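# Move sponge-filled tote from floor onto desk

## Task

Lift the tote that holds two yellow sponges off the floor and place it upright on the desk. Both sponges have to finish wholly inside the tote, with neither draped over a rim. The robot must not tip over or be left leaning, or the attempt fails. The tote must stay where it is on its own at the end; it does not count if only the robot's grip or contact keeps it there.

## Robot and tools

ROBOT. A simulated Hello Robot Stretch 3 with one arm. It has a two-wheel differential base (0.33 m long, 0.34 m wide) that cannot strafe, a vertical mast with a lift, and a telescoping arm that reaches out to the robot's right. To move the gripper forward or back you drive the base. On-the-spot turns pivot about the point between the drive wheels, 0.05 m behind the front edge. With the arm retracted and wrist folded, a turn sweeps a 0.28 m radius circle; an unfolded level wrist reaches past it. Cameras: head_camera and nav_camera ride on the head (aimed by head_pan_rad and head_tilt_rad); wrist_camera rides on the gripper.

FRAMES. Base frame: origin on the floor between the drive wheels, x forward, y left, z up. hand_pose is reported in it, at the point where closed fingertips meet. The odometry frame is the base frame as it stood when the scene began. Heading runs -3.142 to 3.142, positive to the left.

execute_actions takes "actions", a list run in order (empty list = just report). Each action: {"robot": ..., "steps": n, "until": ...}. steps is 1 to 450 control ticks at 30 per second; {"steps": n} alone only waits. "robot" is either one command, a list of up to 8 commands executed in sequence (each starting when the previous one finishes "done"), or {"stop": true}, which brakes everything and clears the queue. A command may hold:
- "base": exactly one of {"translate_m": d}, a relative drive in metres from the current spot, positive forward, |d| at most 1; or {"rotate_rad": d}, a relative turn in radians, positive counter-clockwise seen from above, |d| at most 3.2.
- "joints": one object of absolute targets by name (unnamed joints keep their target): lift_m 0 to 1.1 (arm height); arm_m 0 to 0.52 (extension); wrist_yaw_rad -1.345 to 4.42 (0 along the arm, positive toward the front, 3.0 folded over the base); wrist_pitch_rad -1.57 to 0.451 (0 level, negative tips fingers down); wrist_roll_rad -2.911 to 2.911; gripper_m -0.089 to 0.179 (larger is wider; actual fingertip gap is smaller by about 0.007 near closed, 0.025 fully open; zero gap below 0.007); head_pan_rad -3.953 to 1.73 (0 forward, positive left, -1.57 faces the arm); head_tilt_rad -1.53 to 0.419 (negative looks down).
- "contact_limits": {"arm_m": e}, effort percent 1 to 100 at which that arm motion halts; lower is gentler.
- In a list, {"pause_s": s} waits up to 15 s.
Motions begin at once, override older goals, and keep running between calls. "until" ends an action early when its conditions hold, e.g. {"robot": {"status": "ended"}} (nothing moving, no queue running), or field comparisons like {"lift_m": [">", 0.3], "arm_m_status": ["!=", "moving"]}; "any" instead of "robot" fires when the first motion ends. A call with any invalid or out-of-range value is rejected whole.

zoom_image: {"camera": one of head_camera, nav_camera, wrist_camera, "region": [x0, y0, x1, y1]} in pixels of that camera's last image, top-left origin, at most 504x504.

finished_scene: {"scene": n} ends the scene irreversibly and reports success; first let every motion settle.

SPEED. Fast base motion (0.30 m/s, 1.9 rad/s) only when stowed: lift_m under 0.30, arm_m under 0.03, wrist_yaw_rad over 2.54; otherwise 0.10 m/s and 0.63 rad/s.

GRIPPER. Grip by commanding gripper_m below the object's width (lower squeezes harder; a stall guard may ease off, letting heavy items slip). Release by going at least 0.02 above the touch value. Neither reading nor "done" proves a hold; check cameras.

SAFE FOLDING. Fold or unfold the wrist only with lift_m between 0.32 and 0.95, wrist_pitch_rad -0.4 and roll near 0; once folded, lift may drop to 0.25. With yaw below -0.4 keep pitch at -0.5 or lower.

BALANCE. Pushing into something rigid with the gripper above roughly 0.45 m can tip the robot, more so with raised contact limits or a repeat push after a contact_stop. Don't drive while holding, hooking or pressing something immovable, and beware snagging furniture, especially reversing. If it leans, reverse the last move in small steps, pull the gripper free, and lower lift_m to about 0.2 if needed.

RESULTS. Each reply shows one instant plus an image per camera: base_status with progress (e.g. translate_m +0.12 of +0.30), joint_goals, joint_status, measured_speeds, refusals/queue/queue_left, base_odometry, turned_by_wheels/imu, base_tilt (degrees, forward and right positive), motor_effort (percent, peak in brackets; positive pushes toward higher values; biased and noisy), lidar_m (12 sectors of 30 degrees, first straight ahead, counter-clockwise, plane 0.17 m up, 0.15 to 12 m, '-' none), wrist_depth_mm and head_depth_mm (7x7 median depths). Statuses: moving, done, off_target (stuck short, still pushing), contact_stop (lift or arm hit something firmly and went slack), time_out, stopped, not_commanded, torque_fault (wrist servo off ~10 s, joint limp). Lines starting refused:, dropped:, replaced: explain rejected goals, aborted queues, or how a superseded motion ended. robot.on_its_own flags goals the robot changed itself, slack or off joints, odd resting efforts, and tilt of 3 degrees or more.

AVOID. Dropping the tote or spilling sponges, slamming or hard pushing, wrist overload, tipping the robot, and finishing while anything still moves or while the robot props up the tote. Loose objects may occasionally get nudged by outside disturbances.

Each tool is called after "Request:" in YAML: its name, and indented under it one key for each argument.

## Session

Request:
execute_actions:
  actions: []

Scene clock: 0.00 s.
robot.base_odometry: x=+0.000 y=+0.000 heading=+0.000 (m, m, rad; robot's odometry frame)
robot.turned_by_wheels: +0.000 (rad since the last result)
robot.turned_by_imu: +0.000 (rad since the last result)
robot.base_tilt: forward=-0.1 right=-0.4 (deg)
robot.lidar_m: 1.81 1.96 2.19 2.59 2.04 1.70 1.95 1.83 1.15 1.52 1.29 1.78
robot.head_depth_mm: 1658 1629 1646 1647 1660 1666 1678 / 1695 1707 1712 1712 1717 1720 1739 / 1725 1743 1746 1743 1750 1760 1769 / 1775 1777 1782 1800 1798 1811 1811 / 1799 1818 1815 1824 1842 1850 1849 / 1844 1857 1864 1873 1883 1892 1892 / 1881 1904 1908 1916 1929 1930 1928
robot.base_status: not_commanded
robot.joint_positions: lift_m=+0.420 arm_m=-0.002 wrist_yaw_rad=+3.124 wrist_pitch_rad=-0.392 wrist_roll_rad=+0.009 gripper_m=+0.037 head_pan_rad=-0.015 head_tilt_rad=-0.005
robot.joint_goals: lift_m=+0.420 arm_m=-0.002 wrist_yaw_rad=+3.124 wrist_pitch_rad=-0.392 wrist_roll_rad=+0.009 gripper_m=+0.037 head_pan_rad=-0.015 head_tilt_rad=-0.005
robot.joint_status: lift_m=not_commanded arm_m=not_commanded wrist_yaw_rad=not_commanded wrist_pitch_rad=not_commanded wrist_roll_rad=not_commanded gripper_m=not_commanded head_pan_rad=not_commanded head_tilt_rad=not_commanded
robot.measured_speeds: translate_m=+0.000 rotate_rad=+0.000 lift_m=+0.000 arm_m=+0.000 wrist_yaw_rad=+0.000 wrist_pitch_rad=+0.000 wrist_roll_rad=+0.000 head_pan_rad=+0.000 head_tilt_rad=+0.000
robot: refusals=0 queue=idle queue_left=0
robot.motor_effort: left_wheel=+1 right_wheel=+0 lift_m=+19 arm_m=-1 wrist_yaw_rad=+0 wrist_pitch_rad=+5 wrist_roll_rad=-1 gripper_m=-1 head_pan_rad=+0 head_tilt_rad=+1 (%)
robot.hand_pose: x=-0.0173 y=+0.0847 z=+0.4384 quat_wxyz=(+0.145, +0.698, +0.131, +0.689) (m; robot's base frame)
robot.wrist_depth_mm: - - - - - - - / - - - - - - - / - - - - - - - / - - - - - - - / 822 836 837 829 852 831 812 / 691 690 700 689 - 683 681 / 591 590 597 594 572 590 593
pictures: head_camera (sideways: a quarter turn clockwise sets it upright), nav_camera (sideways: a quarter turn counterclockwise sets it upright), wrist_camera
camera_calibration (this result's frames):
head_camera: T_world_to_cam=[[-0.0115823, -0.0384261, -0.999194, 1.32067], [0.0256602, 0.998921, -0.038713, 0.057307], [0.999604, -0.0260879, -0.0105838, -0.0390416], [0, 0, 0, 1]] pos_world=[0.0528521, -0.0075154, 1.32142]
nav_camera: T_world_to_cam=[[0.00704778, 0.0522452, 0.998609, -1.2586], [0.0158211, -0.998515, 0.0521286, -0.0147269], [0.99985, 0.0154318, -0.0078639, -0.0388976], [0, 0, 0, 1]] pos_world=[0.0479951, 0.0516512, 1.25731]
wrist_camera: T_world_to_cam=[[0.998504, 0.0527183, -0.0145191, 0.0315023], [0.0157056, -0.530834, -0.847331, 0.45451], [-0.0523771, 0.845835, -0.530867, 0.321151], [0, 0, 0, 1]] pos_world=[-0.0217726, -0.0320319, 0.556066]
Images, in order (width x height): head_camera 896x504, nav_camera 672x504, wrist_camera 644x364.

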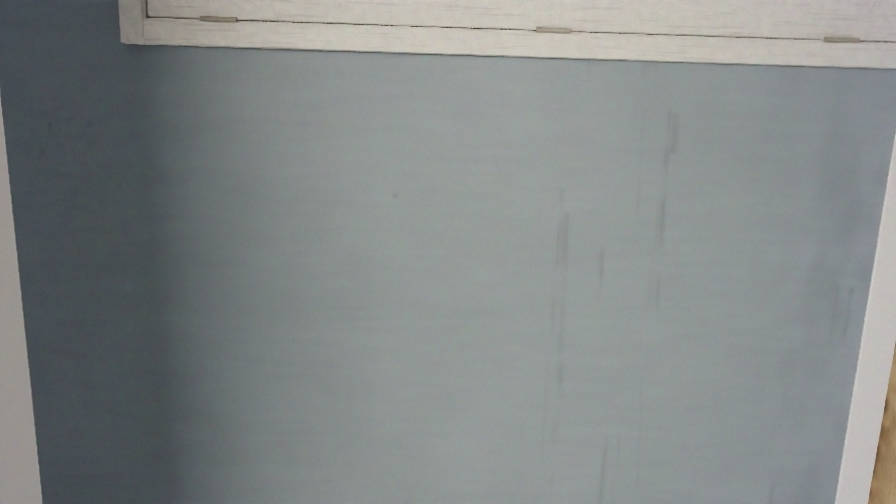

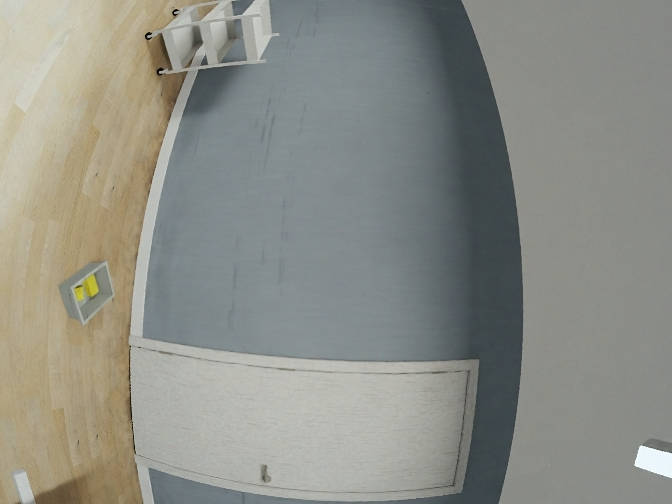

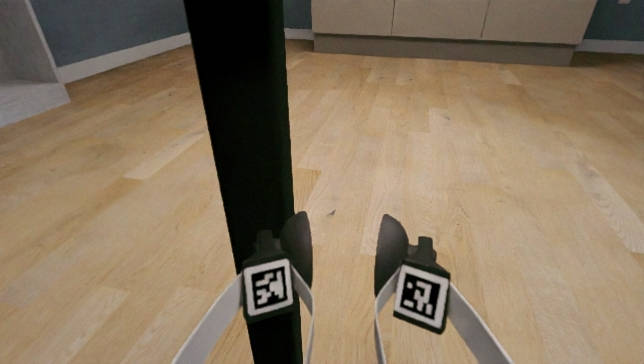

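Request:
execute_actions:
  actions:
    - {"robot": {"joints": {"head_pan_rad": -0.35, "head_tilt_rad": -0.75, "lift_m": 0.28}}, "steps": 450, "until": {"robot": {"status": "ended"}}}

Scene clock: 4.67 s.
robot.base_odometry: x=+0.000 y=+0.000 heading=+0.000 (m, m, rad; robot's odometry frame)
robot.turned_by_wheels: +0.000 (rad since the last result)
robot.turned_by_imu: -0.001 (rad since the last result)
robot.base_tilt: forward=+0.0 right=-0.4 (deg)
robot.lidar_m: 1.81 1.96 2.19 2.59 2.04 1.71 1.94 1.83 1.15 1.52 1.28 1.79
robot.head_depth_mm: 1595 1819 2112 1865 1553 1331 1161 / 1588 1796 2084 1854 1551 1326 1159 / 1574 1775 2060 1858 1543 1322 1157 / 1556 1762 2046 1851 1539 1319 1154 / 1561 1761 2031 1773 1534 1310 1149 / 1538 1733 2008 1780 1530 1315 1148 / 1516 1723 1971 1836 1525 1307 1147
robot.base_status: not_commanded
robot.joint_positions: lift_m=+0.280 arm_m=-0.002 wrist_yaw_rad=+3.124 wrist_pitch_rad=-0.392 wrist_roll_rad=+0.009 gripper_m=+0.037 head_pan_rad=-0.343 head_tilt_rad=-0.740
robot.joint_goals: lift_m=+0.280 arm_m=-0.002 wrist_yaw_rad=+3.124 wrist_pitch_rad=-0.392 wrist_roll_rad=+0.009 gripper_m=+0.037 head_pan_rad=-0.350 head_tilt_rad=-0.750
robot.joint_status: lift_m=done arm_m=not_commanded wrist_yaw_rad=not_commanded wrist_pitch_rad=not_commanded wrist_roll_rad=not_commanded gripper_m=not_commanded head_pan_rad=done head_tilt_rad=done
robot.measured_speeds: translate_m=+0.000 rotate_rad=+0.000 lift_m=+0.000 arm_m=+0.000 wrist_yaw_rad=+0.000 wrist_pitch_rad=+0.000 wrist_roll_rad=+0.000 head_pan_rad=+0.000 head_tilt_rad=+0.000
robot: refusals=0 queue=done queue_left=0
robot.motor_effort: left_wheel=+1(1) right_wheel=+0(1) lift_m=+16(21) arm_m=+0(1) wrist_yaw_rad=+0(0) wrist_pitch_rad=+5(5) wrist_roll_rad=-1(0) gripper_m=+0(0) head_pan_rad=-2(19) head_tilt_rad=-3(26) (%)
robot.hand_pose: x=-0.0173 y=+0.0847 z=+0.2987 quat_wxyz=(+0.145, +0.698, +0.131, +0.689) (m; robot's base frame)
robot.wrist_depth_mm: - - - - - - - / - - - - - - - / - - - - - - - / 767 758 772 768 765 763 772 / 619 607 613 616 641 613 615 / 515 519 535 530 - 518 516 / 444 - - - 435 445 446
pictures: head_camera (sideways: a quarter turn clockwise sets it upright), nav_camera (sideways: a quarter turn counterclockwise sets it upright), wrist_camera
camera_calibration (this result's frames):
head_camera: T_world_to_cam=[[-0.651659, 0.191634, -0.733906, 0.978335], [0.318727, 0.947175, -0.0356859, 0.0515411], [0.688298, -0.257171, -0.678313, 0.831823], [0, 0, 0, 1]] pos_world=[0.0485709, -0.0223807, 1.28408]
nav_camera: T_world_to_cam=[[0.652596, -0.177371, 0.736654, -0.920634], [-0.28093, -0.959563, 0.0178312, 0.0317698], [0.703702, -0.218585, -0.676035, 0.832452], [0, 0, 0, 1]] pos_world=[0.0239284, 0.0491528, 1.24039]
wrist_camera: T_world_to_cam=[[0.998504, 0.0527157, -0.0145308, 0.0294791], [0.0157031, -0.530976, -0.847242, 0.336115], [-0.0523785, 0.845746, -0.531009, 0.247057], [0, 0, 0, 1]] pos_world=[-0.0217726, -0.0320323, 0.416388]
Images, in order (width x height): head_camera 896x504, nav_camera 672x504, wrist_camera 644x364.

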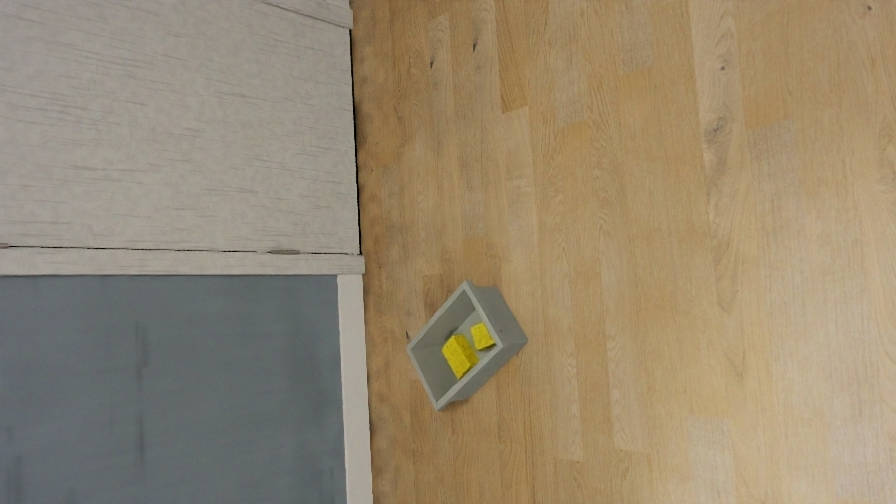

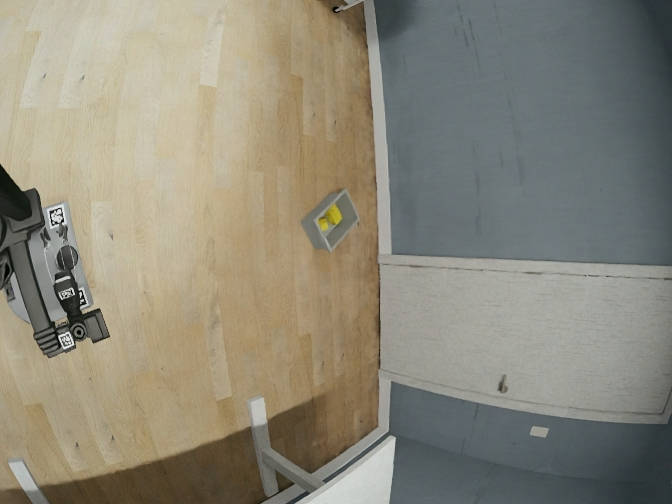

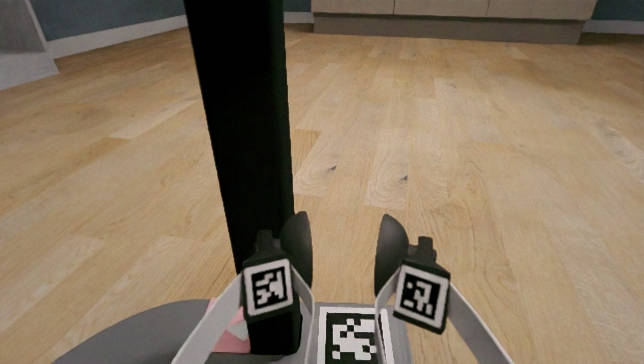

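Request:
zoom_image:
  camera: "head_camera"
  region: [390, 270, 550, 430]

Region (390, 270, 550, 430) of head_camera's 896x504 image, scaled by 3.150, with more detail than that image has.

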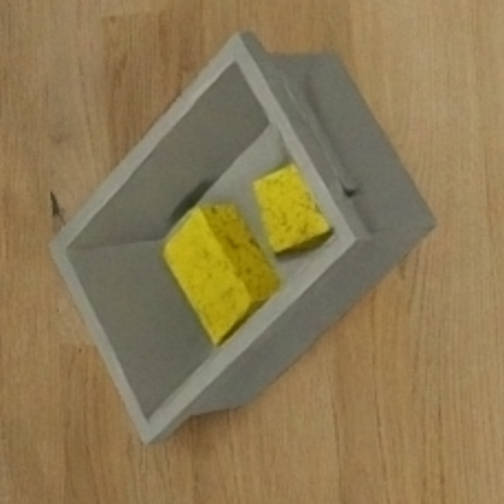

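Request:
execute_actions:
  actions:
    - {"robot": {"base": {"rotate_rad": 2.548}, "joints": {"head_pan_rad": -3.25, "head_tilt_rad": -0.65}}, "steps": 450, "until": {"robot": {"status": "ended"}}}

Scene clock: 99.17 s.
robot.base_odometry: x=+0.000 y=+0.000 heading=+2.548 (m, m, rad; robot's odometry frame)
robot.turned_by_wheels: +2.548 (rad since the last result)
robot.turned_by_imu: +2.495 (rad since the last result)
robot.base_tilt: forward=-0.1 right=-0.4 (deg)
robot.lidar_m: 1.70 1.95 1.93 1.15 1.53 1.29 1.81 1.79 1.96 1.96 2.59 2.46
robot.head_depth_mm: 1834 1958 1223 2005 1619 1397 1201 / 1922 2159 2361 2079 1661 1389 1195 / 1825 2054 2345 2050 1659 1385 1192 / 1701 1915 2186 2040 1655 1381 1193 / 1644 1818 2070 2033 1654 1377 1190 / 1574 1740 1950 2034 1636 1378 1181 / 1502 1661 1833 1967 1596 1375 1187
robot.base_status: done (rotate_rad +2.5478 of +2.5480)
robot.joint_positions: lift_m=+0.280 arm_m=-0.002 wrist_yaw_rad=+3.124 wrist_pitch_rad=-0.392 wrist_roll_rad=+0.009 gripper_m=+0.037 head_pan_rad=-3.243 head_tilt_rad=-0.655
robot.joint_goals: lift_m=+0.280 arm_m=-0.002 wrist_yaw_rad=+3.124 wrist_pitch_rad=-0.392 wrist_roll_rad=+0.009 gripper_m=+0.037 head_pan_rad=-3.250 head_tilt_rad=-0.650
robot.joint_status: lift_m=done arm_m=not_commanded wrist_yaw_rad=not_commanded wrist_pitch_rad=not_commanded wrist_roll_rad=not_commanded gripper_m=not_commanded head_pan_rad=done head_tilt_rad=done
robot.measured_speeds: translate_m=+0.000 rotate_rad=+0.000 lift_m=+0.000 arm_m=+0.000 wrist_yaw_rad=+0.000 wrist_pitch_rad=+0.000 wrist_roll_rad=+0.000 head_pan_rad=+0.000 head_tilt_rad=+0.000
robot: refusals=0 queue=done queue_left=0
robot.motor_effort: left_wheel=-4(13) right_wheel=+4(10) lift_m=+17(16) arm_m=-1(1) wrist_yaw_rad=+0(0) wrist_pitch_rad=+5(5) wrist_roll_rad=-1(1) gripper_m=+0(0) head_pan_rad=-2(28) head_tilt_rad=+2(10) (%)
robot.hand_pose: x=-0.0173 y=+0.0847 z=+0.2987 quat_wxyz=(+0.145, +0.698, +0.131, +0.689) (m; robot's base frame)
robot.wrist_depth_mm: - - - - - - - / - - - - - - - / - - - - - - - / 773 763 769 768 768 769 754 / 622 627 621 615 650 611 610 / 519 519 540 525 - 522 518 / 447 - - - 431 444 445
pictures: head_camera (sideways: a quarter turn clockwise sets it upright), nav_camera (sideways: a quarter turn counterclockwise sets it upright), wrist_camera
camera_calibration (this result's frames):
head_camera: T_world_to_cam=[[0.613846, -0.0236989, -0.78907, 1.04252], [-0.0861433, -0.995591, -0.0371125, 0.0558722], [-0.784711, 0.0907544, -0.613182, 0.756085], [0, 0, 0, 1]] pos_world=[-0.0418238, 0.0117143, 1.28831]
nav_camera: T_world_to_cam=[[-0.611128, 0.00960275, 0.791474, -0.98438], [0.0451102, 0.998724, 0.022714, 0.0234218], [-0.790246, 0.0495847, -0.610781, 0.756682], [0, 0, 0, 1]] pos_world=[-0.00467334, -0.051459, 1.24075]
wrist_camera: T_world_to_cam=[[0.998504, 0.0527156, -0.0145312, 0.0294809], [0.0157027, -0.530976, -0.847242, 0.336098], [-0.0523786, 0.845746, -0.531009, 0.247084], [0, 0, 0, 1]] pos_world=[-0.0217726, -0.0320648, 0.416388]
Images, in order (width x height): head_camera 896x504, nav_camera 672x504, wrist_camera 644x364.

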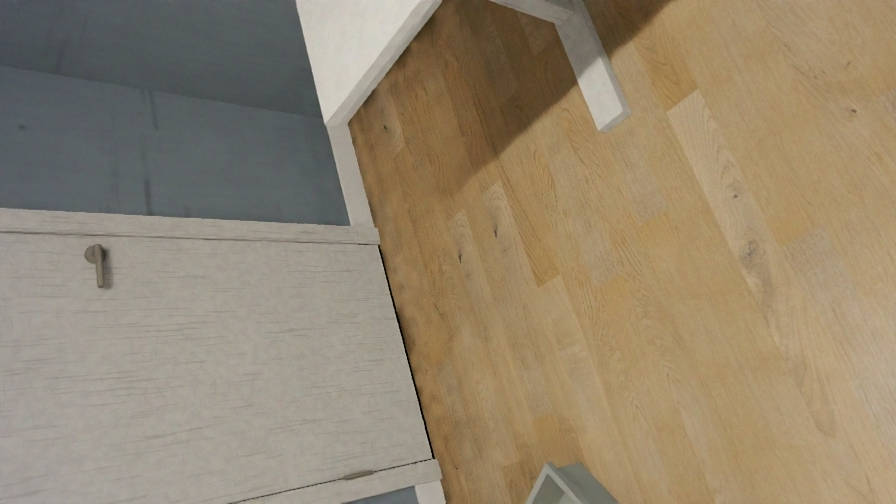

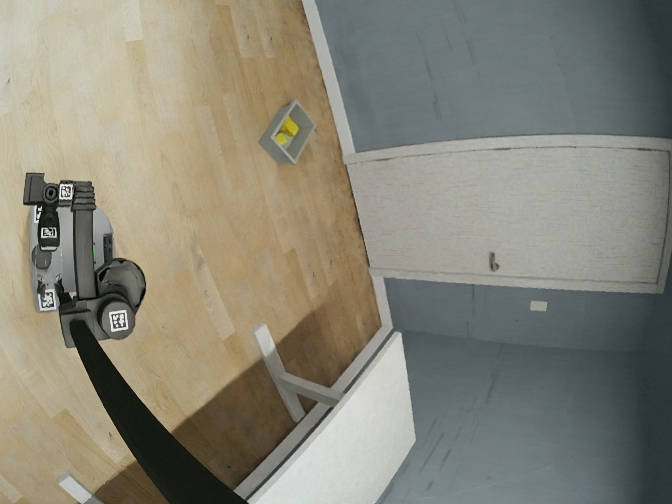

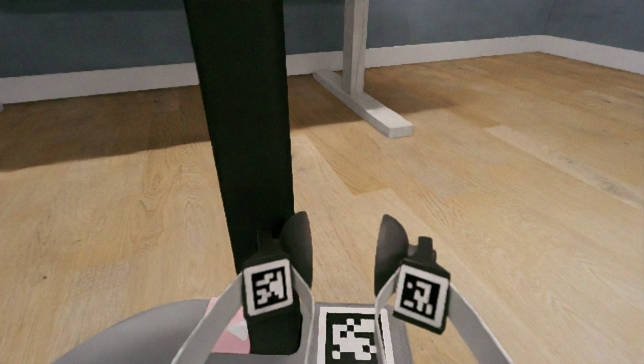

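Request:
execute_actions:
  actions:
    - {"robot": {"base": {"translate_m": -1.0}, "joints": {"head_pan_rad": -1.4, "head_tilt_rad": -1.1}}, "steps": 450, "until": {"robot": {"translate_m": ["<", -0.273]}}}
    - {"robot": {"base": {"translate_m": -1.0}}, "steps": 450, "until": {"robot": {"translate_m": ["<", -0.92]}}}
    - {"robot": {"joints": {"lift_m": 0.35}}, "steps": 450, "until": {"robot": {"lift_m": [">", 0.322]}}}
    - {"robot": {"joints": {"wrist_yaw_rad": 0.955, "arm_m": 0.316, "gripper_m": 0.09}}, "steps": 450, "until": {"robot": {"wrist_yaw_rad": ["<", 2.0], "arm_m": [">", 0.1]}}}
    - {"robot": {"joints": {"wrist_pitch_rad": -1.21, "wrist_roll_rad": 1.57, "lift_m": 0.30}}, "steps": 450, "until": {"robot": {"status": "ended"}}}

Scene clock: 149.23 s.
robot.base_odometry: x=+1.061 y=-0.716 heading=+2.548 (m, m, rad; robot's odometry frame)
robot.turned_by_wheels: +0.000 (rad since the last result)
robot.turned_by_imu: -0.007 (rad since the last result)
robot.base_tilt: forward=-0.1 right=-0.4 (deg)
robot.lidar_m: 2.96 1.74 0.72 0.71 1.04 0.78 0.63 0.62 0.67 1.04 2.03 3.31
robot.head_depth_mm: 1205 1289 1379 1383 1295 1193 1105 / 1513 1627 1559 1437 1295 1191 - / 1926 1753 1566 1444 1290 1221 - / 1985 1743 1563 1362 1286 1212 - / 1992 1756 1552 1390 1283 1182 1096 / 1973 1746 1564 1413 1283 1181 1092 / 1976 1735 1555 1402 1281 1178 1092
robot.base_status: done (translate_m -1.0000 of -1.0000)
robot.joint_positions: lift_m=+0.300 arm_m=+0.316 wrist_yaw_rad=+0.956 wrist_pitch_rad=-1.207 wrist_roll_rad=+1.565 gripper_m=+0.090 head_pan_rad=-1.406 head_tilt_rad=-1.087
robot.joint_goals: lift_m=+0.300 arm_m=+0.316 wrist_yaw_rad=+0.955 wrist_pitch_rad=-1.210 wrist_roll_rad=+1.570 gripper_m=+0.090 head_pan_rad=-1.400 head_tilt_rad=-1.100
robot.joint_status: lift_m=done arm_m=done wrist_yaw_rad=done wrist_pitch_rad=done wrist_roll_rad=done gripper_m=done head_pan_rad=done head_tilt_rad=done
robot.measured_speeds: translate_m=+0.000 rotate_rad=+0.000 lift_m=+0.000 arm_m=+0.000 wrist_yaw_rad=+0.000 wrist_pitch_rad=+0.000 wrist_roll_rad=+0.000 head_pan_rad=+0.000 head_tilt_rad=+0.000
robot: refusals=0 queue=done queue_left=0
robot.motor_effort: left_wheel=-4(15) right_wheel=+4(4) lift_m=+17(28) arm_m=+2(3) wrist_yaw_rad=+0(1) wrist_pitch_rad=-2(5) wrist_roll_rad=+2(0) gripper_m=+0(80) head_pan_rad=+2(29) head_tilt_rad=-4(22) (%)
robot.hand_pose: x=+0.0344 y=-0.5003 z=+0.1908 quat_wxyz=(+0.264, +0.380, -0.730, -0.503) (m; robot's base frame)
robot.wrist_depth_mm: 530 447 267 235 309 282 257 / 540 465 355 316 311 286 261 / 557 482 342 311 319 291 268 / 585 493 383 360 327 299 272 / 608 508 352 343 337 301 276 / 630 529 - 358 344 300 281 / 656 562 320 292 357 325 285
pictures: head_camera (sideways: a quarter turn clockwise sets it upright), nav_camera (sideways: a quarter turn counterclockwise sets it upright), wrist_camera
camera_calibration (this result's frames):
head_camera: T_world_to_cam=[[-0.183209, 0.868745, -0.460127, 0.618776], [0.98094, 0.192373, -0.0273713, 0.0366626], [0.0647372, -0.456371, -0.887431, 1.10752], [0, 0, 0, 1]] pos_world=[0.00570394, -0.0391717, 1.26857]
nav_camera: T_world_to_cam=[[0.196323, -0.863785, 0.46404, -0.562664], [-0.974787, -0.22312, -0.00292037, 0.063022], [0.106059, -0.451766, -0.88581, 1.10885], [0, 0, 0, 1]] pos_world=[0.0542935, 0.0289793, 1.24351]
wrist_camera: T_world_to_cam=[[-0.756936, 0.50055, -0.420115, 0.368962], [0.49078, 0.859914, 0.140296, 0.424358], [0.431488, -0.0999887, -0.89656, 0.267144], [0, 0, 0, 1]] pos_world=[-0.044255, -0.522884, 0.334981]
Images, in order (width x height): head_camera 896x504, nav_camera 672x504, wrist_camera 644x364.

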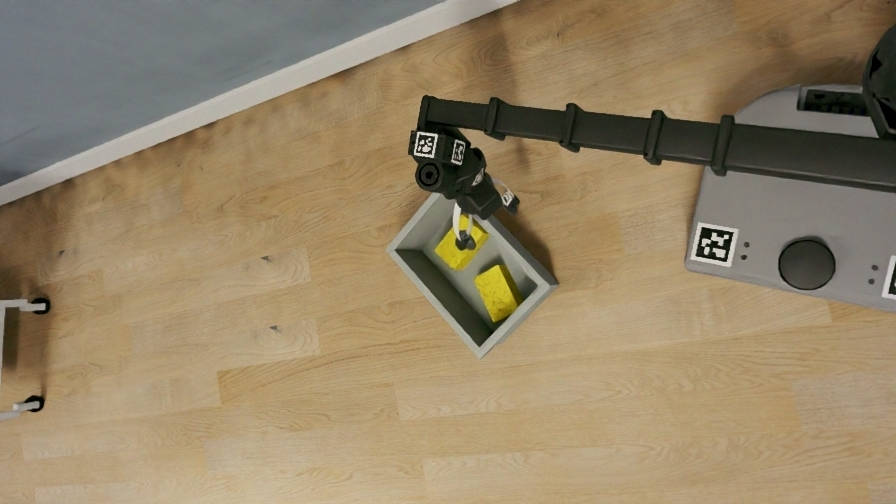

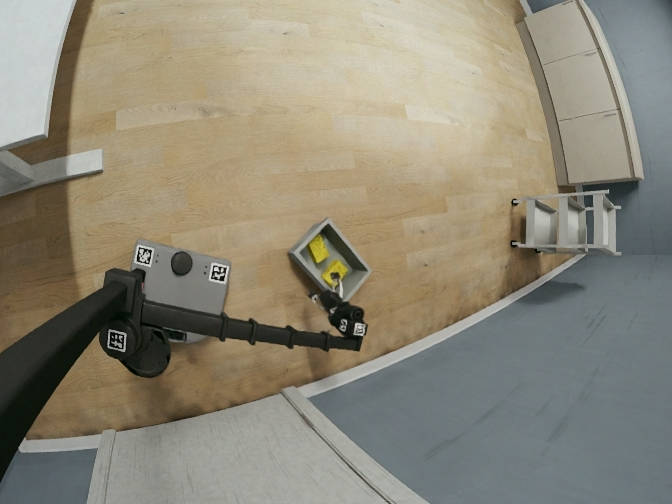

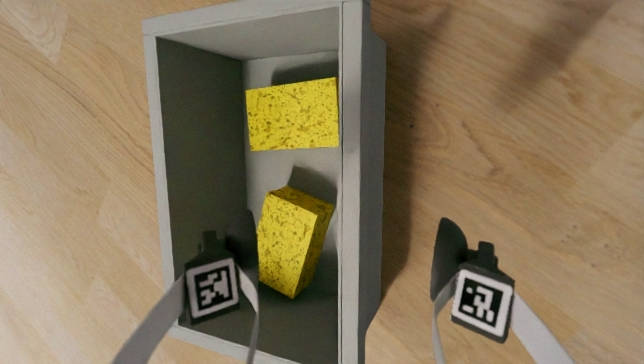

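Request:
zoom_image:
  camera: "wrist_camera"
  region: [130, 0, 494, 364]

Region (130, 0, 494, 364) of wrist_camera's 644x364 image, scaled by 1.385.

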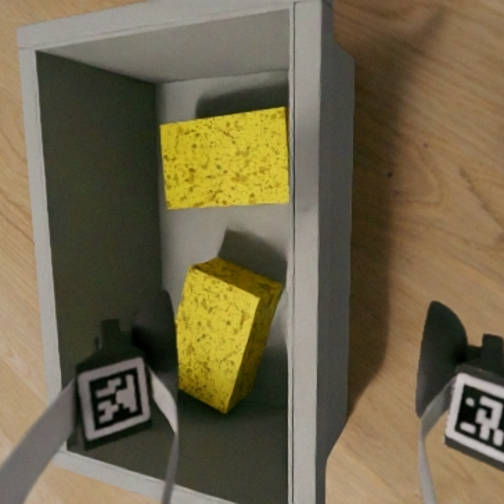

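Request:
execute_actions:
  actions:
    - {"robot": {"base": {"translate_m": 0.02}, "joints": {"arm_m": 0.343}}, "steps": 450, "until": {"robot": {"arm_m": [">", 0.332]}}}
    - {"robot": {"joints": {"lift_m": 0.188}}, "steps": 450, "until": {"robot": {"status": "ended"}}}

Scene clock: 183.70 s.
robot.base_odometry: x=+1.044 y=-0.705 heading=+2.548 (m, m, rad; robot's odometry frame)
robot.turned_by_wheels: +0.000 (rad since the last result)
robot.turned_by_imu: -0.001 (rad since the last result)
robot.base_tilt: forward=+0.0 right=-0.4 (deg)
robot.lidar_m: 2.94 1.73 1.33 0.70 1.04 0.80 0.65 0.64 0.69 1.07 2.04 3.33
robot.head_depth_mm: 1241 1323 1421 1395 1296 1191 1102 / 1553 1663 1565 1437 1289 1195 - / 1918 1751 1569 1436 1287 1216 - / 1990 1757 1564 1361 1276 1217 - / 1976 1756 1566 1410 1289 1181 1095 / 1980 1748 1556 1410 1285 1184 1092 / 1971 1731 1557 1407 1285 1179 1090
robot.base_status: done (translate_m +0.0200 of +0.0200)
robot.joint_positions: lift_m=+0.188 arm_m=+0.343 wrist_yaw_rad=+0.956 wrist_pitch_rad=-1.207 wrist_roll_rad=+1.565 gripper_m=+0.090 head_pan_rad=-1.406 head_tilt_rad=-1.087
robot.joint_goals: lift_m=+0.188 arm_m=+0.343 wrist_yaw_rad=+0.955 wrist_pitch_rad=-1.210 wrist_roll_rad=+1.570 gripper_m=+0.090 head_pan_rad=-1.400 head_tilt_rad=-1.100
robot.joint_status: lift_m=done arm_m=done wrist_yaw_rad=done wrist_pitch_rad=done wrist_roll_rad=done gripper_m=done head_pan_rad=done head_tilt_rad=done
robot.measured_speeds: translate_m=+0.000 rotate_rad=+0.000 lift_m=+0.000 arm_m=+0.000 wrist_yaw_rad=+0.000 wrist_pitch_rad=+0.000 wrist_roll_rad=+0.000 head_pan_rad=+0.000 head_tilt_rad=+0.000
robot: refusals=0 queue=done queue_left=0
robot.motor_effort: left_wheel=-4(7) right_wheel=+3(7) lift_m=+15(16) arm_m=+1(3) wrist_yaw_rad=-1(1) wrist_pitch_rad=-1(1) wrist_roll_rad=+2(1) gripper_m=+1(1) head_pan_rad=+2(2) head_tilt_rad=-4(4) (%)
robot.hand_pose: x=+0.0343 y=-0.5273 z=+0.0788 quat_wxyz=(+0.264, +0.380, -0.730, -0.503) (m; robot's base frame)
robot.wrist_depth_mm: 193 218 219 111 203 189 172 / 194 239 249 114 208 192 175 / 196 242 217 116 214 195 178 / 201 244 272 119 218 200 183 / 206 246 291 122 225 202 185 / 212 245 - 126 232 202 189 / 331 241 247 129 234 218 191
pictures: head_camera (sideways: a quarter turn clockwise sets it upright), nav_camera (sideways: a quarter turn counterclockwise sets it upright), wrist_camera
camera_calibration (this result's frames):
head_camera: T_world_to_cam=[[-0.183209, 0.868745, -0.460127, 0.618776], [0.98094, 0.192373, -0.0273713, 0.0366626], [0.0647372, -0.456371, -0.887431, 1.10752], [0, 0, 0, 1]] pos_world=[0.00570394, -0.0391717, 1.26857]
nav_camera: T_world_to_cam=[[0.196323, -0.863785, 0.46404, -0.562664], [-0.974787, -0.22312, -0.00292037, 0.063022], [0.106059, -0.451766, -0.88581, 1.10885], [0, 0, 0, 1]] pos_world=[0.0542935, 0.0289793, 1.24351]
wrist_camera: T_world_to_cam=[[-0.757041, 0.500678, -0.419773, 0.33538], [0.490857, 0.859861, 0.140348, 0.463256], [0.431216, -0.0998, -0.896712, 0.164172], [0, 0, 0, 1]] pos_world=[-0.0442892, -0.549869, 0.222982]
Images, in order (width x height): head_camera 896x504, nav_camera 672x504, wrist_camera 644x364.

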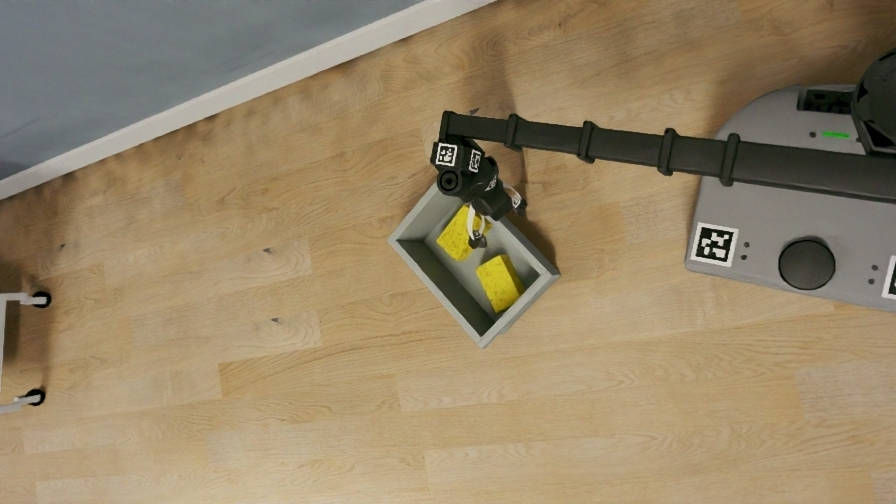

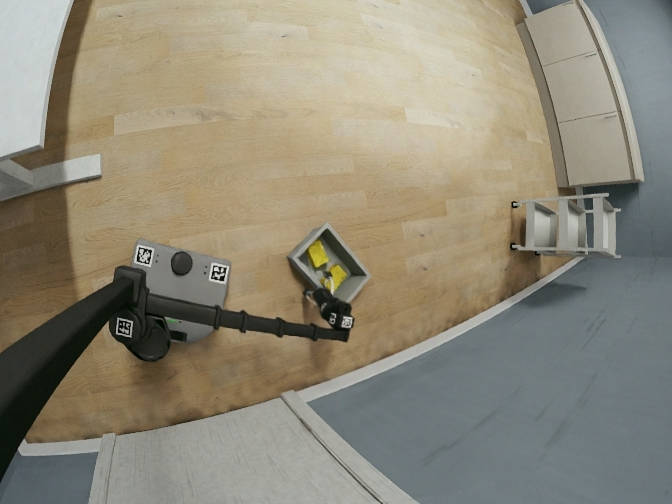

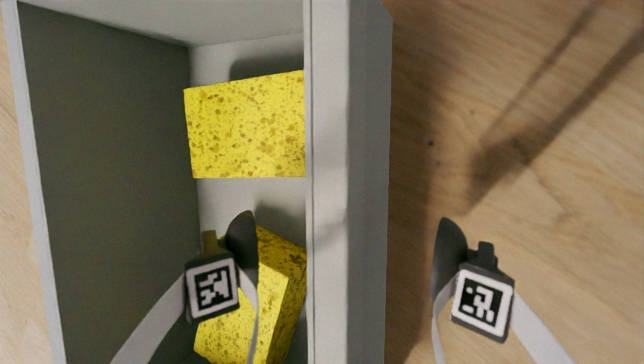

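Request:
execute_actions:
  actions:
    - {"robot": {"joints": {"arm_m": 0.350, "gripper_m": -0.028}}, "steps": 450, "until": {"robot": {"status": "ended"}}}

Scene clock: 188.13 s.
robot.base_odometry: x=+1.044 y=-0.705 heading=+2.548 (m, m, rad; robot's odometry frame)
robot.turned_by_wheels: +0.000 (rad since the last result)
robot.turned_by_imu: -0.001 (rad since the last result)
robot.base_tilt: forward=-0.1 right=-0.5 (deg)
robot.lidar_m: 2.94 1.73 1.32 0.70 1.04 0.80 0.64 0.64 0.69 1.08 2.04 3.31
robot.head_depth_mm: 1240 1322 1418 1403 1293 1191 1099 / 1562 1667 1575 1434 1295 1189 - / 1921 1751 1571 1453 1289 1217 - / 1982 1756 1560 1367 1274 1214 - / 1986 1747 1562 1409 1284 1181 1093 / 1981 1740 1559 1405 1284 1185 1089 / 1978 1747 1555 1403 1280 1180 1091
robot.base_status: done (translate_m +0.0200 of +0.0200)
robot.joint_positions: lift_m=+0.188 arm_m=+0.350 wrist_yaw_rad=+0.956 wrist_pitch_rad=-1.210 wrist_roll_rad=+1.565 gripper_m=-0.027 head_pan_rad=-1.406 head_tilt_rad=-1.087
robot.joint_goals: lift_m=+0.188 arm_m=+0.350 wrist_yaw_rad=+0.955 wrist_pitch_rad=-1.210 wrist_roll_rad=+1.570 gripper_m=-0.028 head_pan_rad=-1.400 head_tilt_rad=-1.100
robot.joint_status: lift_m=done arm_m=done wrist_yaw_rad=done wrist_pitch_rad=done wrist_roll_rad=done gripper_m=done head_pan_rad=done head_tilt_rad=done
robot.measured_speeds: translate_m=+0.000 rotate_rad=+0.000 lift_m=+0.000 arm_m=+0.000 wrist_yaw_rad=+0.000 wrist_pitch_rad=+0.000 wrist_roll_rad=+0.000 head_pan_rad=+0.000 head_tilt_rad=+0.000
robot: refusals=0 queue=done queue_left=0
robot.motor_effort: left_wheel=-4(4) right_wheel=+4(3) lift_m=+16(16) arm_m=+2(2) wrist_yaw_rad=-1(0) wrist_pitch_rad=+0(1) wrist_roll_rad=+1(1) gripper_m=-25(94) head_pan_rad=+2(2) head_tilt_rad=-4(4) (%)
robot.hand_pose: x=+0.0338 y=-0.5339 z=+0.0786 quat_wxyz=(+0.264, +0.379, -0.730, -0.504) (m; robot's base frame)
robot.wrist_depth_mm: 183 199 200 110 203 189 173 / 193 235 261 112 208 193 176 / 195 236 218 115 211 197 179 / 197 239 234 118 215 200 182 / 205 242 285 119 220 204 185 / 209 244 245 120 222 209 189 / 327 246 241 128 234 212 193
pictures: head_camera (sideways: a quarter turn clockwise sets it upright), nav_camera (sideways: a quarter turn counterclockwise sets it upright), wrist_camera
camera_calibration (this result's frames):
head_camera: T_world_to_cam=[[-0.183209, 0.868745, -0.460127, 0.618776], [0.98094, 0.192372, -0.0273713, 0.0366626], [0.0647369, -0.456371, -0.887431, 1.10752], [0, 0, 0, 1]] pos_world=[0.00570392, -0.0391717, 1.26857]
nav_camera: T_world_to_cam=[[0.196322, -0.863785, 0.46404, -0.562664], [-0.974787, -0.22312, -0.00292037, 0.063022], [0.106059, -0.451766, -0.88581, 1.10885], [0, 0, 0, 1]] pos_world=[0.0542935, 0.0289793, 1.24351]
wrist_camera: T_world_to_cam=[[-0.757936, 0.501292, -0.41742, 0.338407], [0.491142, 0.859659, 0.140591, 0.469112], [0.429316, -0.098453, -0.897772, 0.164444], [0, 0, 0, 1]] pos_world=[-0.0445085, -0.556727, 0.222938]
Images, in order (width x height): head_camera 896x504, nav_camera 672x504, wrist_camera 644x364.

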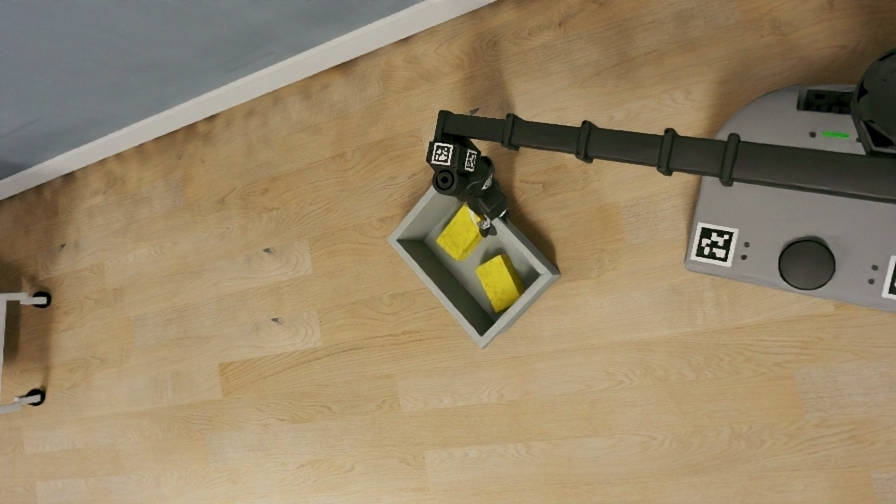

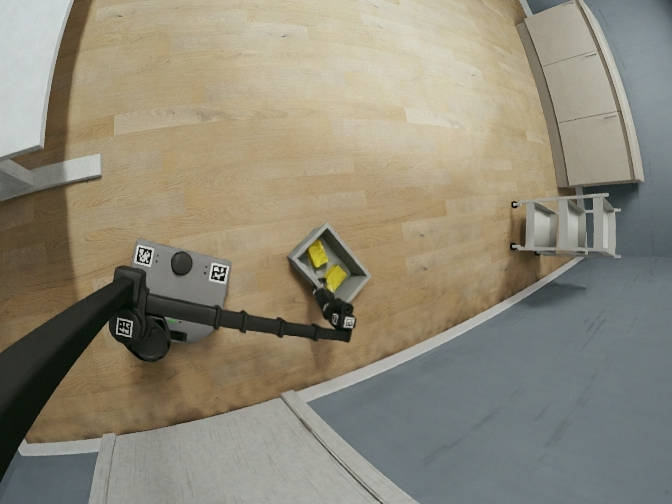

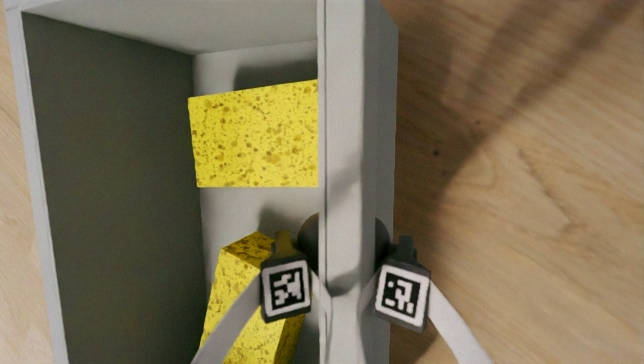

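Request:
execute_actions:
  actions:
    - {"robot": {"joints": {"lift_m": 0.28, "wrist_pitch_rad": -1.17, "head_pan_rad": 0.95, "head_tilt_rad": -0.85}}, "steps": 450, "until": {"robot": {"lift_m": [">", 0.21]}}}
    - {"robot": {"base": {"translate_m": 0.08}}, "steps": 450, "until": {"robot": {"status": "ended"}}}

Scene clock: 195.87 s.
robot.base_odometry: x=+0.978 y=-0.660 heading=+2.548 (m, m, rad; robot's odometry frame)
robot.turned_by_wheels: +0.000 (rad since the last result)
robot.turned_by_imu: -0.001 (rad since the last result)
robot.base_tilt: forward=-0.1 right=-0.4 (deg)
robot.lidar_m: 2.87 1.67 1.36 0.69 1.07 0.89 0.72 0.71 0.76 0.43 0.42 3.29
robot.head_depth_mm: 1444 1222 1996 1670 1433 1261 1123 / 1437 1091 1880 1672 1439 1264 1125 / 1428 1088 900 1660 1433 1258 1121 / 1424 1082 873 786 1425 1252 1120 / 1419 1079 870 730 1394 1236 1120 / 1327 1073 867 727 651 1240 1115 / 1235 1071 866 726 665 1244 1114
robot.base_status: done (translate_m +0.0800 of +0.0800)
robot.joint_positions: lift_m=+0.280 arm_m=+0.350 wrist_yaw_rad=+0.955 wrist_pitch_rad=-1.202 wrist_roll_rad=+1.566 gripper_m=-0.027 head_pan_rad=+0.943 head_tilt_rad=-0.853
robot.joint_goals: lift_m=+0.280 arm_m=+0.350 wrist_yaw_rad=+0.955 wrist_pitch_rad=-1.170 wrist_roll_rad=+1.570 gripper_m=-0.028 head_pan_rad=+0.950 head_tilt_rad=-0.850
robot.joint_status: lift_m=done arm_m=done wrist_yaw_rad=done wrist_pitch_rad=done wrist_roll_rad=done gripper_m=done head_pan_rad=done head_tilt_rad=done
robot.measured_speeds: translate_m=+0.000 rotate_rad=+0.000 lift_m=+0.000 arm_m=+0.000 wrist_yaw_rad=+0.000 wrist_pitch_rad=+0.000 wrist_roll_rad=+0.000 head_pan_rad=+0.000 head_tilt_rad=+0.000
robot: refusals=0 queue=done queue_left=0
robot.motor_effort: left_wheel=-4(7) right_wheel=+4(7) lift_m=+25(28) arm_m=+2(2) wrist_yaw_rad=+0(1) wrist_pitch_rad=+12(14) wrist_roll_rad=+1(1) gripper_m=-20(21) head_pan_rad=+2(31) head_tilt_rad=+1(13) (%)
robot.hand_pose: x=+0.0354 y=-0.5350 z=+0.1705 quat_wxyz=(+0.262, +0.380, -0.732, -0.501) (m; robot's base frame)
robot.wrist_depth_mm: 191 210 212 171 280 264 241 / 196 230 268 196 283 270 245 / 202 234 229 199 291 274 249 / 377 238 280 206 296 280 254 / 567 241 286 126 308 284 259 / 597 244 275 126 309 290 263 / 623 248 263 252 324 295 269
pictures: head_camera (sideways: a quarter turn clockwise sets it upright), nav_camera (sideways: a quarter turn counterclockwise sets it upright), wrist_camera
camera_calibration (this result's frames):
head_camera: T_world_to_cam=[[-0.413004, -0.634705, -0.653129, 0.871615], [-0.821641, 0.569025, -0.0334111, 0.0555308], [0.392853, 0.522838, -0.75651, 0.935322], [0, 0, 0, 1]] pos_world=[0.0381631, 0.0325974, 1.27871]
nav_camera: T_world_to_cam=[[0.399775, 0.639884, 0.656298, -0.814376], [0.842831, -0.538062, 0.0112053, 0.0335432], [0.360299, 0.548669, -0.754418, 0.936488], [0, 0, 0, 1]] pos_world=[-0.0401193, 0.0253329, 1.2406]
wrist_camera: T_world_to_cam=[[-0.754565, 0.500517, -0.424399, 0.379185], [0.491321, 0.859614, 0.140239, 0.456415], [0.435011, -0.102697, -0.89455, 0.243214], [0, 0, 0, 1]] pos_world=[-0.0439271, -0.557152, 0.314485]
Images, in order (width x height): head_camera 896x504, nav_camera 672x504, wrist_camera 644x364.

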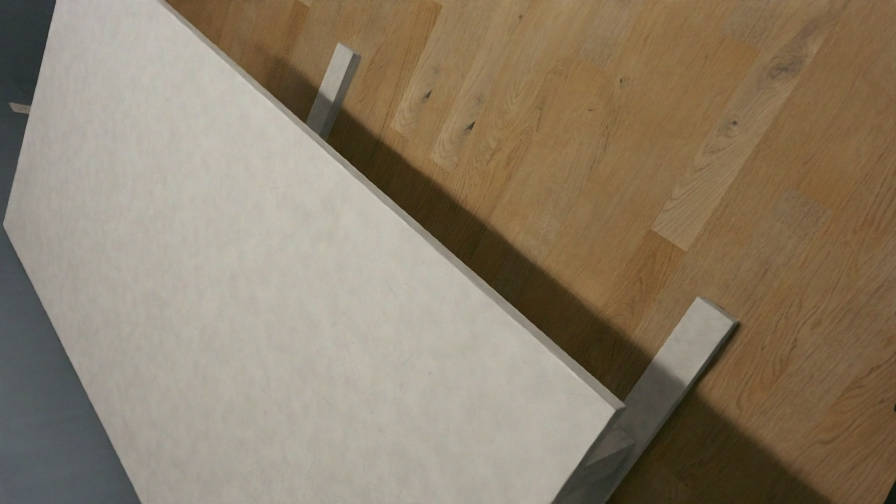

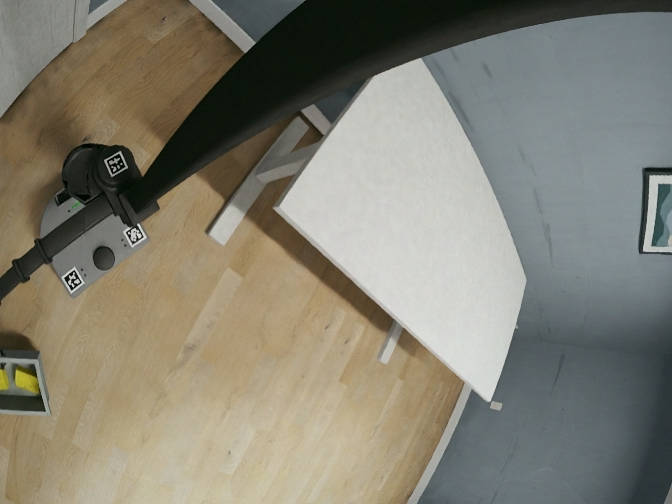

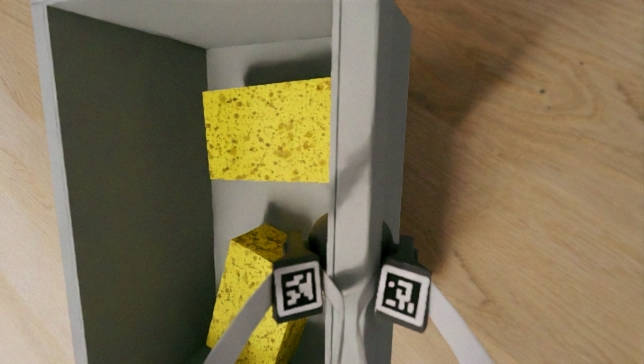

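Request:
execute_actions:
  actions:
    - {"robot": {"joints": {"lift_m": 0.965, "head_pan_rad": -1.35, "head_tilt_rad": -0.65}}, "steps": 450, "until": {"robot": {"lift_m": [">", 0.60]}}}
    - {"robot": {"base": {"rotate_rad": 1.7}}, "steps": 450, "until": {"robot": {"lift_m": [">", 0.935], "rotate_rad": [">", 1.4]}}}
    - {"robot": {"base": {"rotate_rad": 1.07}, "joints": {"arm_m": 0.486}}, "steps": 450, "until": {"robot": {"rotate_rad": [">", 0.85]}}}
    - {"robot": {"joints": {"lift_m": 0.94}}, "steps": 450, "until": {"robot": {"status": "ended"}}}

Scene clock: 239.73 s.
robot.base_odometry: x=+0.978 y=-0.660 heading=-1.010 (m, m, rad; robot's odometry frame)
robot.turned_by_wheels: +2.726 (rad since the last result)
robot.turned_by_imu: +2.670 (rad since the last result)
robot.base_tilt: forward=+0.0 right=-0.5 (deg)
robot.lidar_m: 0.84 0.71 0.71 0.83 1.37 2.06 3.45 2.86 1.67 1.27 0.69 1.07
robot.head_depth_mm: 1310 - 1113 919 740 1398 1197 / 1217 1386 1269 830 737 1334 1195 / 1142 1292 1198 777 735 660 1191 / 1071 1202 1198 762 733 643 1162 / 1012 1124 1189 821 751 1314 1186 / 956 1057 1135 932 1521 1373 1182 / 908 997 1085 1237 1420 1366 1181
robot.base_status: done (rotate_rad +1.0697 of +1.0700)
robot.joint_positions: lift_m=+0.940 arm_m=+0.486 wrist_yaw_rad=+0.955 wrist_pitch_rad=-1.202 wrist_roll_rad=+1.566 gripper_m=-0.027 head_pan_rad=-1.343 head_tilt_rad=-0.655
robot.joint_goals: lift_m=+0.940 arm_m=+0.486 wrist_yaw_rad=+0.955 wrist_pitch_rad=-1.170 wrist_roll_rad=+1.570 gripper_m=-0.028 head_pan_rad=-1.350 head_tilt_rad=-0.650
robot.joint_status: lift_m=done arm_m=done wrist_yaw_rad=done wrist_pitch_rad=done wrist_roll_rad=done gripper_m=done head_pan_rad=done head_tilt_rad=done
robot.measured_speeds: translate_m=+0.000 rotate_rad=+0.000 lift_m=+0.000 arm_m=+0.000 wrist_yaw_rad=+0.000 wrist_pitch_rad=+0.000 wrist_roll_rad=+0.000 head_pan_rad=+0.000 head_tilt_rad=+0.000
robot: refusals=0 queue=done queue_left=0
robot.motor_effort: left_wheel=-5(12) right_wheel=+4(8) lift_m=+18(23) arm_m=+3(3) wrist_yaw_rad=+0(1) wrist_pitch_rad=+12(13) wrist_roll_rad=+1(1) gripper_m=-20(20) head_pan_rad=-2(29) head_tilt_rad=+2(14) (%)
robot.hand_pose: x=+0.0353 y=-0.6710 z=+0.8309 quat_wxyz=(+0.262, +0.380, -0.732, -0.502) (m; robot's base frame)
robot.wrist_depth_mm: 189 211 210 171 227 215 196 / 196 230 270 200 232 218 199 / 202 233 229 199 236 221 202 / 326 237 282 205 240 226 207 / 465 241 289 126 249 231 210 / 480 244 275 126 251 235 214 / 592 249 262 252 262 239 218
pictures: head_camera (sideways: a quarter turn clockwise sets it upright), nav_camera (sideways: a quarter turn counterclockwise sets it upright), wrist_camera
camera_calibration (this result's frames):
head_camera: T_world_to_cam=[[-0.176011, 0.5888, -0.788882, 1.04709], [0.970002, 0.240247, -0.0371078, 0.0494236], [0.167678, -0.771748, -0.613424, 0.750591], [0, 0, 0, 1]] pos_world=[0.0105015, -0.0491339, 1.28829]
nav_camera: T_world_to_cam=[[0.188473, -0.581672, 0.791287, -0.989014], [-0.959706, -0.280087, 0.0226968, 0.0295736], [0.208427, -0.763681, -0.611023, 0.750906], [0, 0, 0, 1]] pos_world=[0.0582751, 0.00645362, 1.24074]
wrist_camera: T_world_to_cam=[[-0.754285, 0.50119, -0.424102, 0.727633], [0.492002, 0.859209, 0.140337, 0.480347], [0.434728, -0.102805, -0.894675, 0.82008], [0, 0, 0, 1]] pos_world=[-0.0440007, -0.693093, 0.974885]
Images, in order (width x height): head_camera 896x504, nav_camera 672x504, wrist_camera 644x364.

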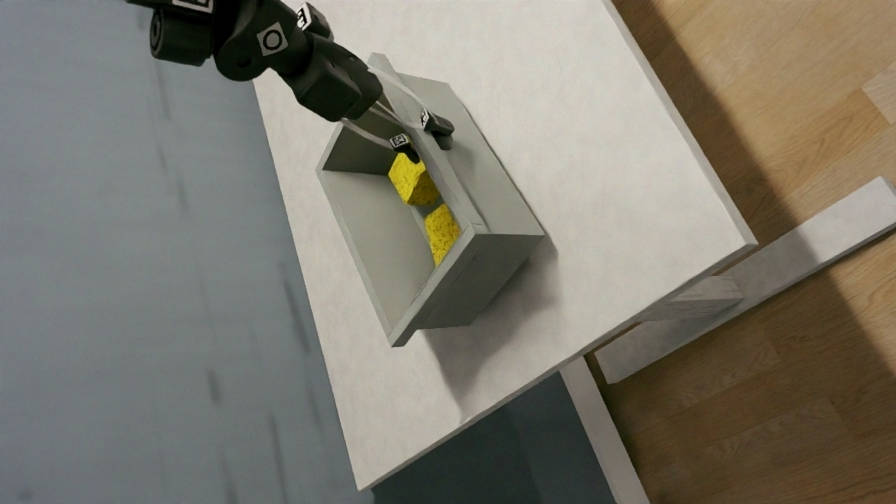

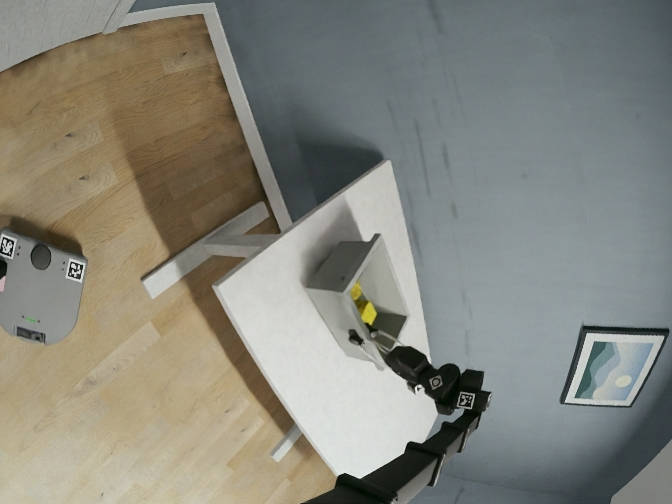

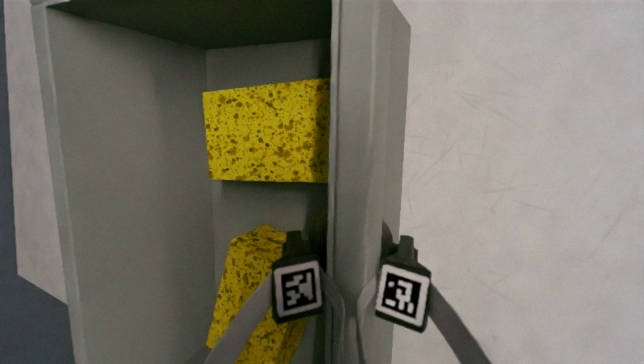

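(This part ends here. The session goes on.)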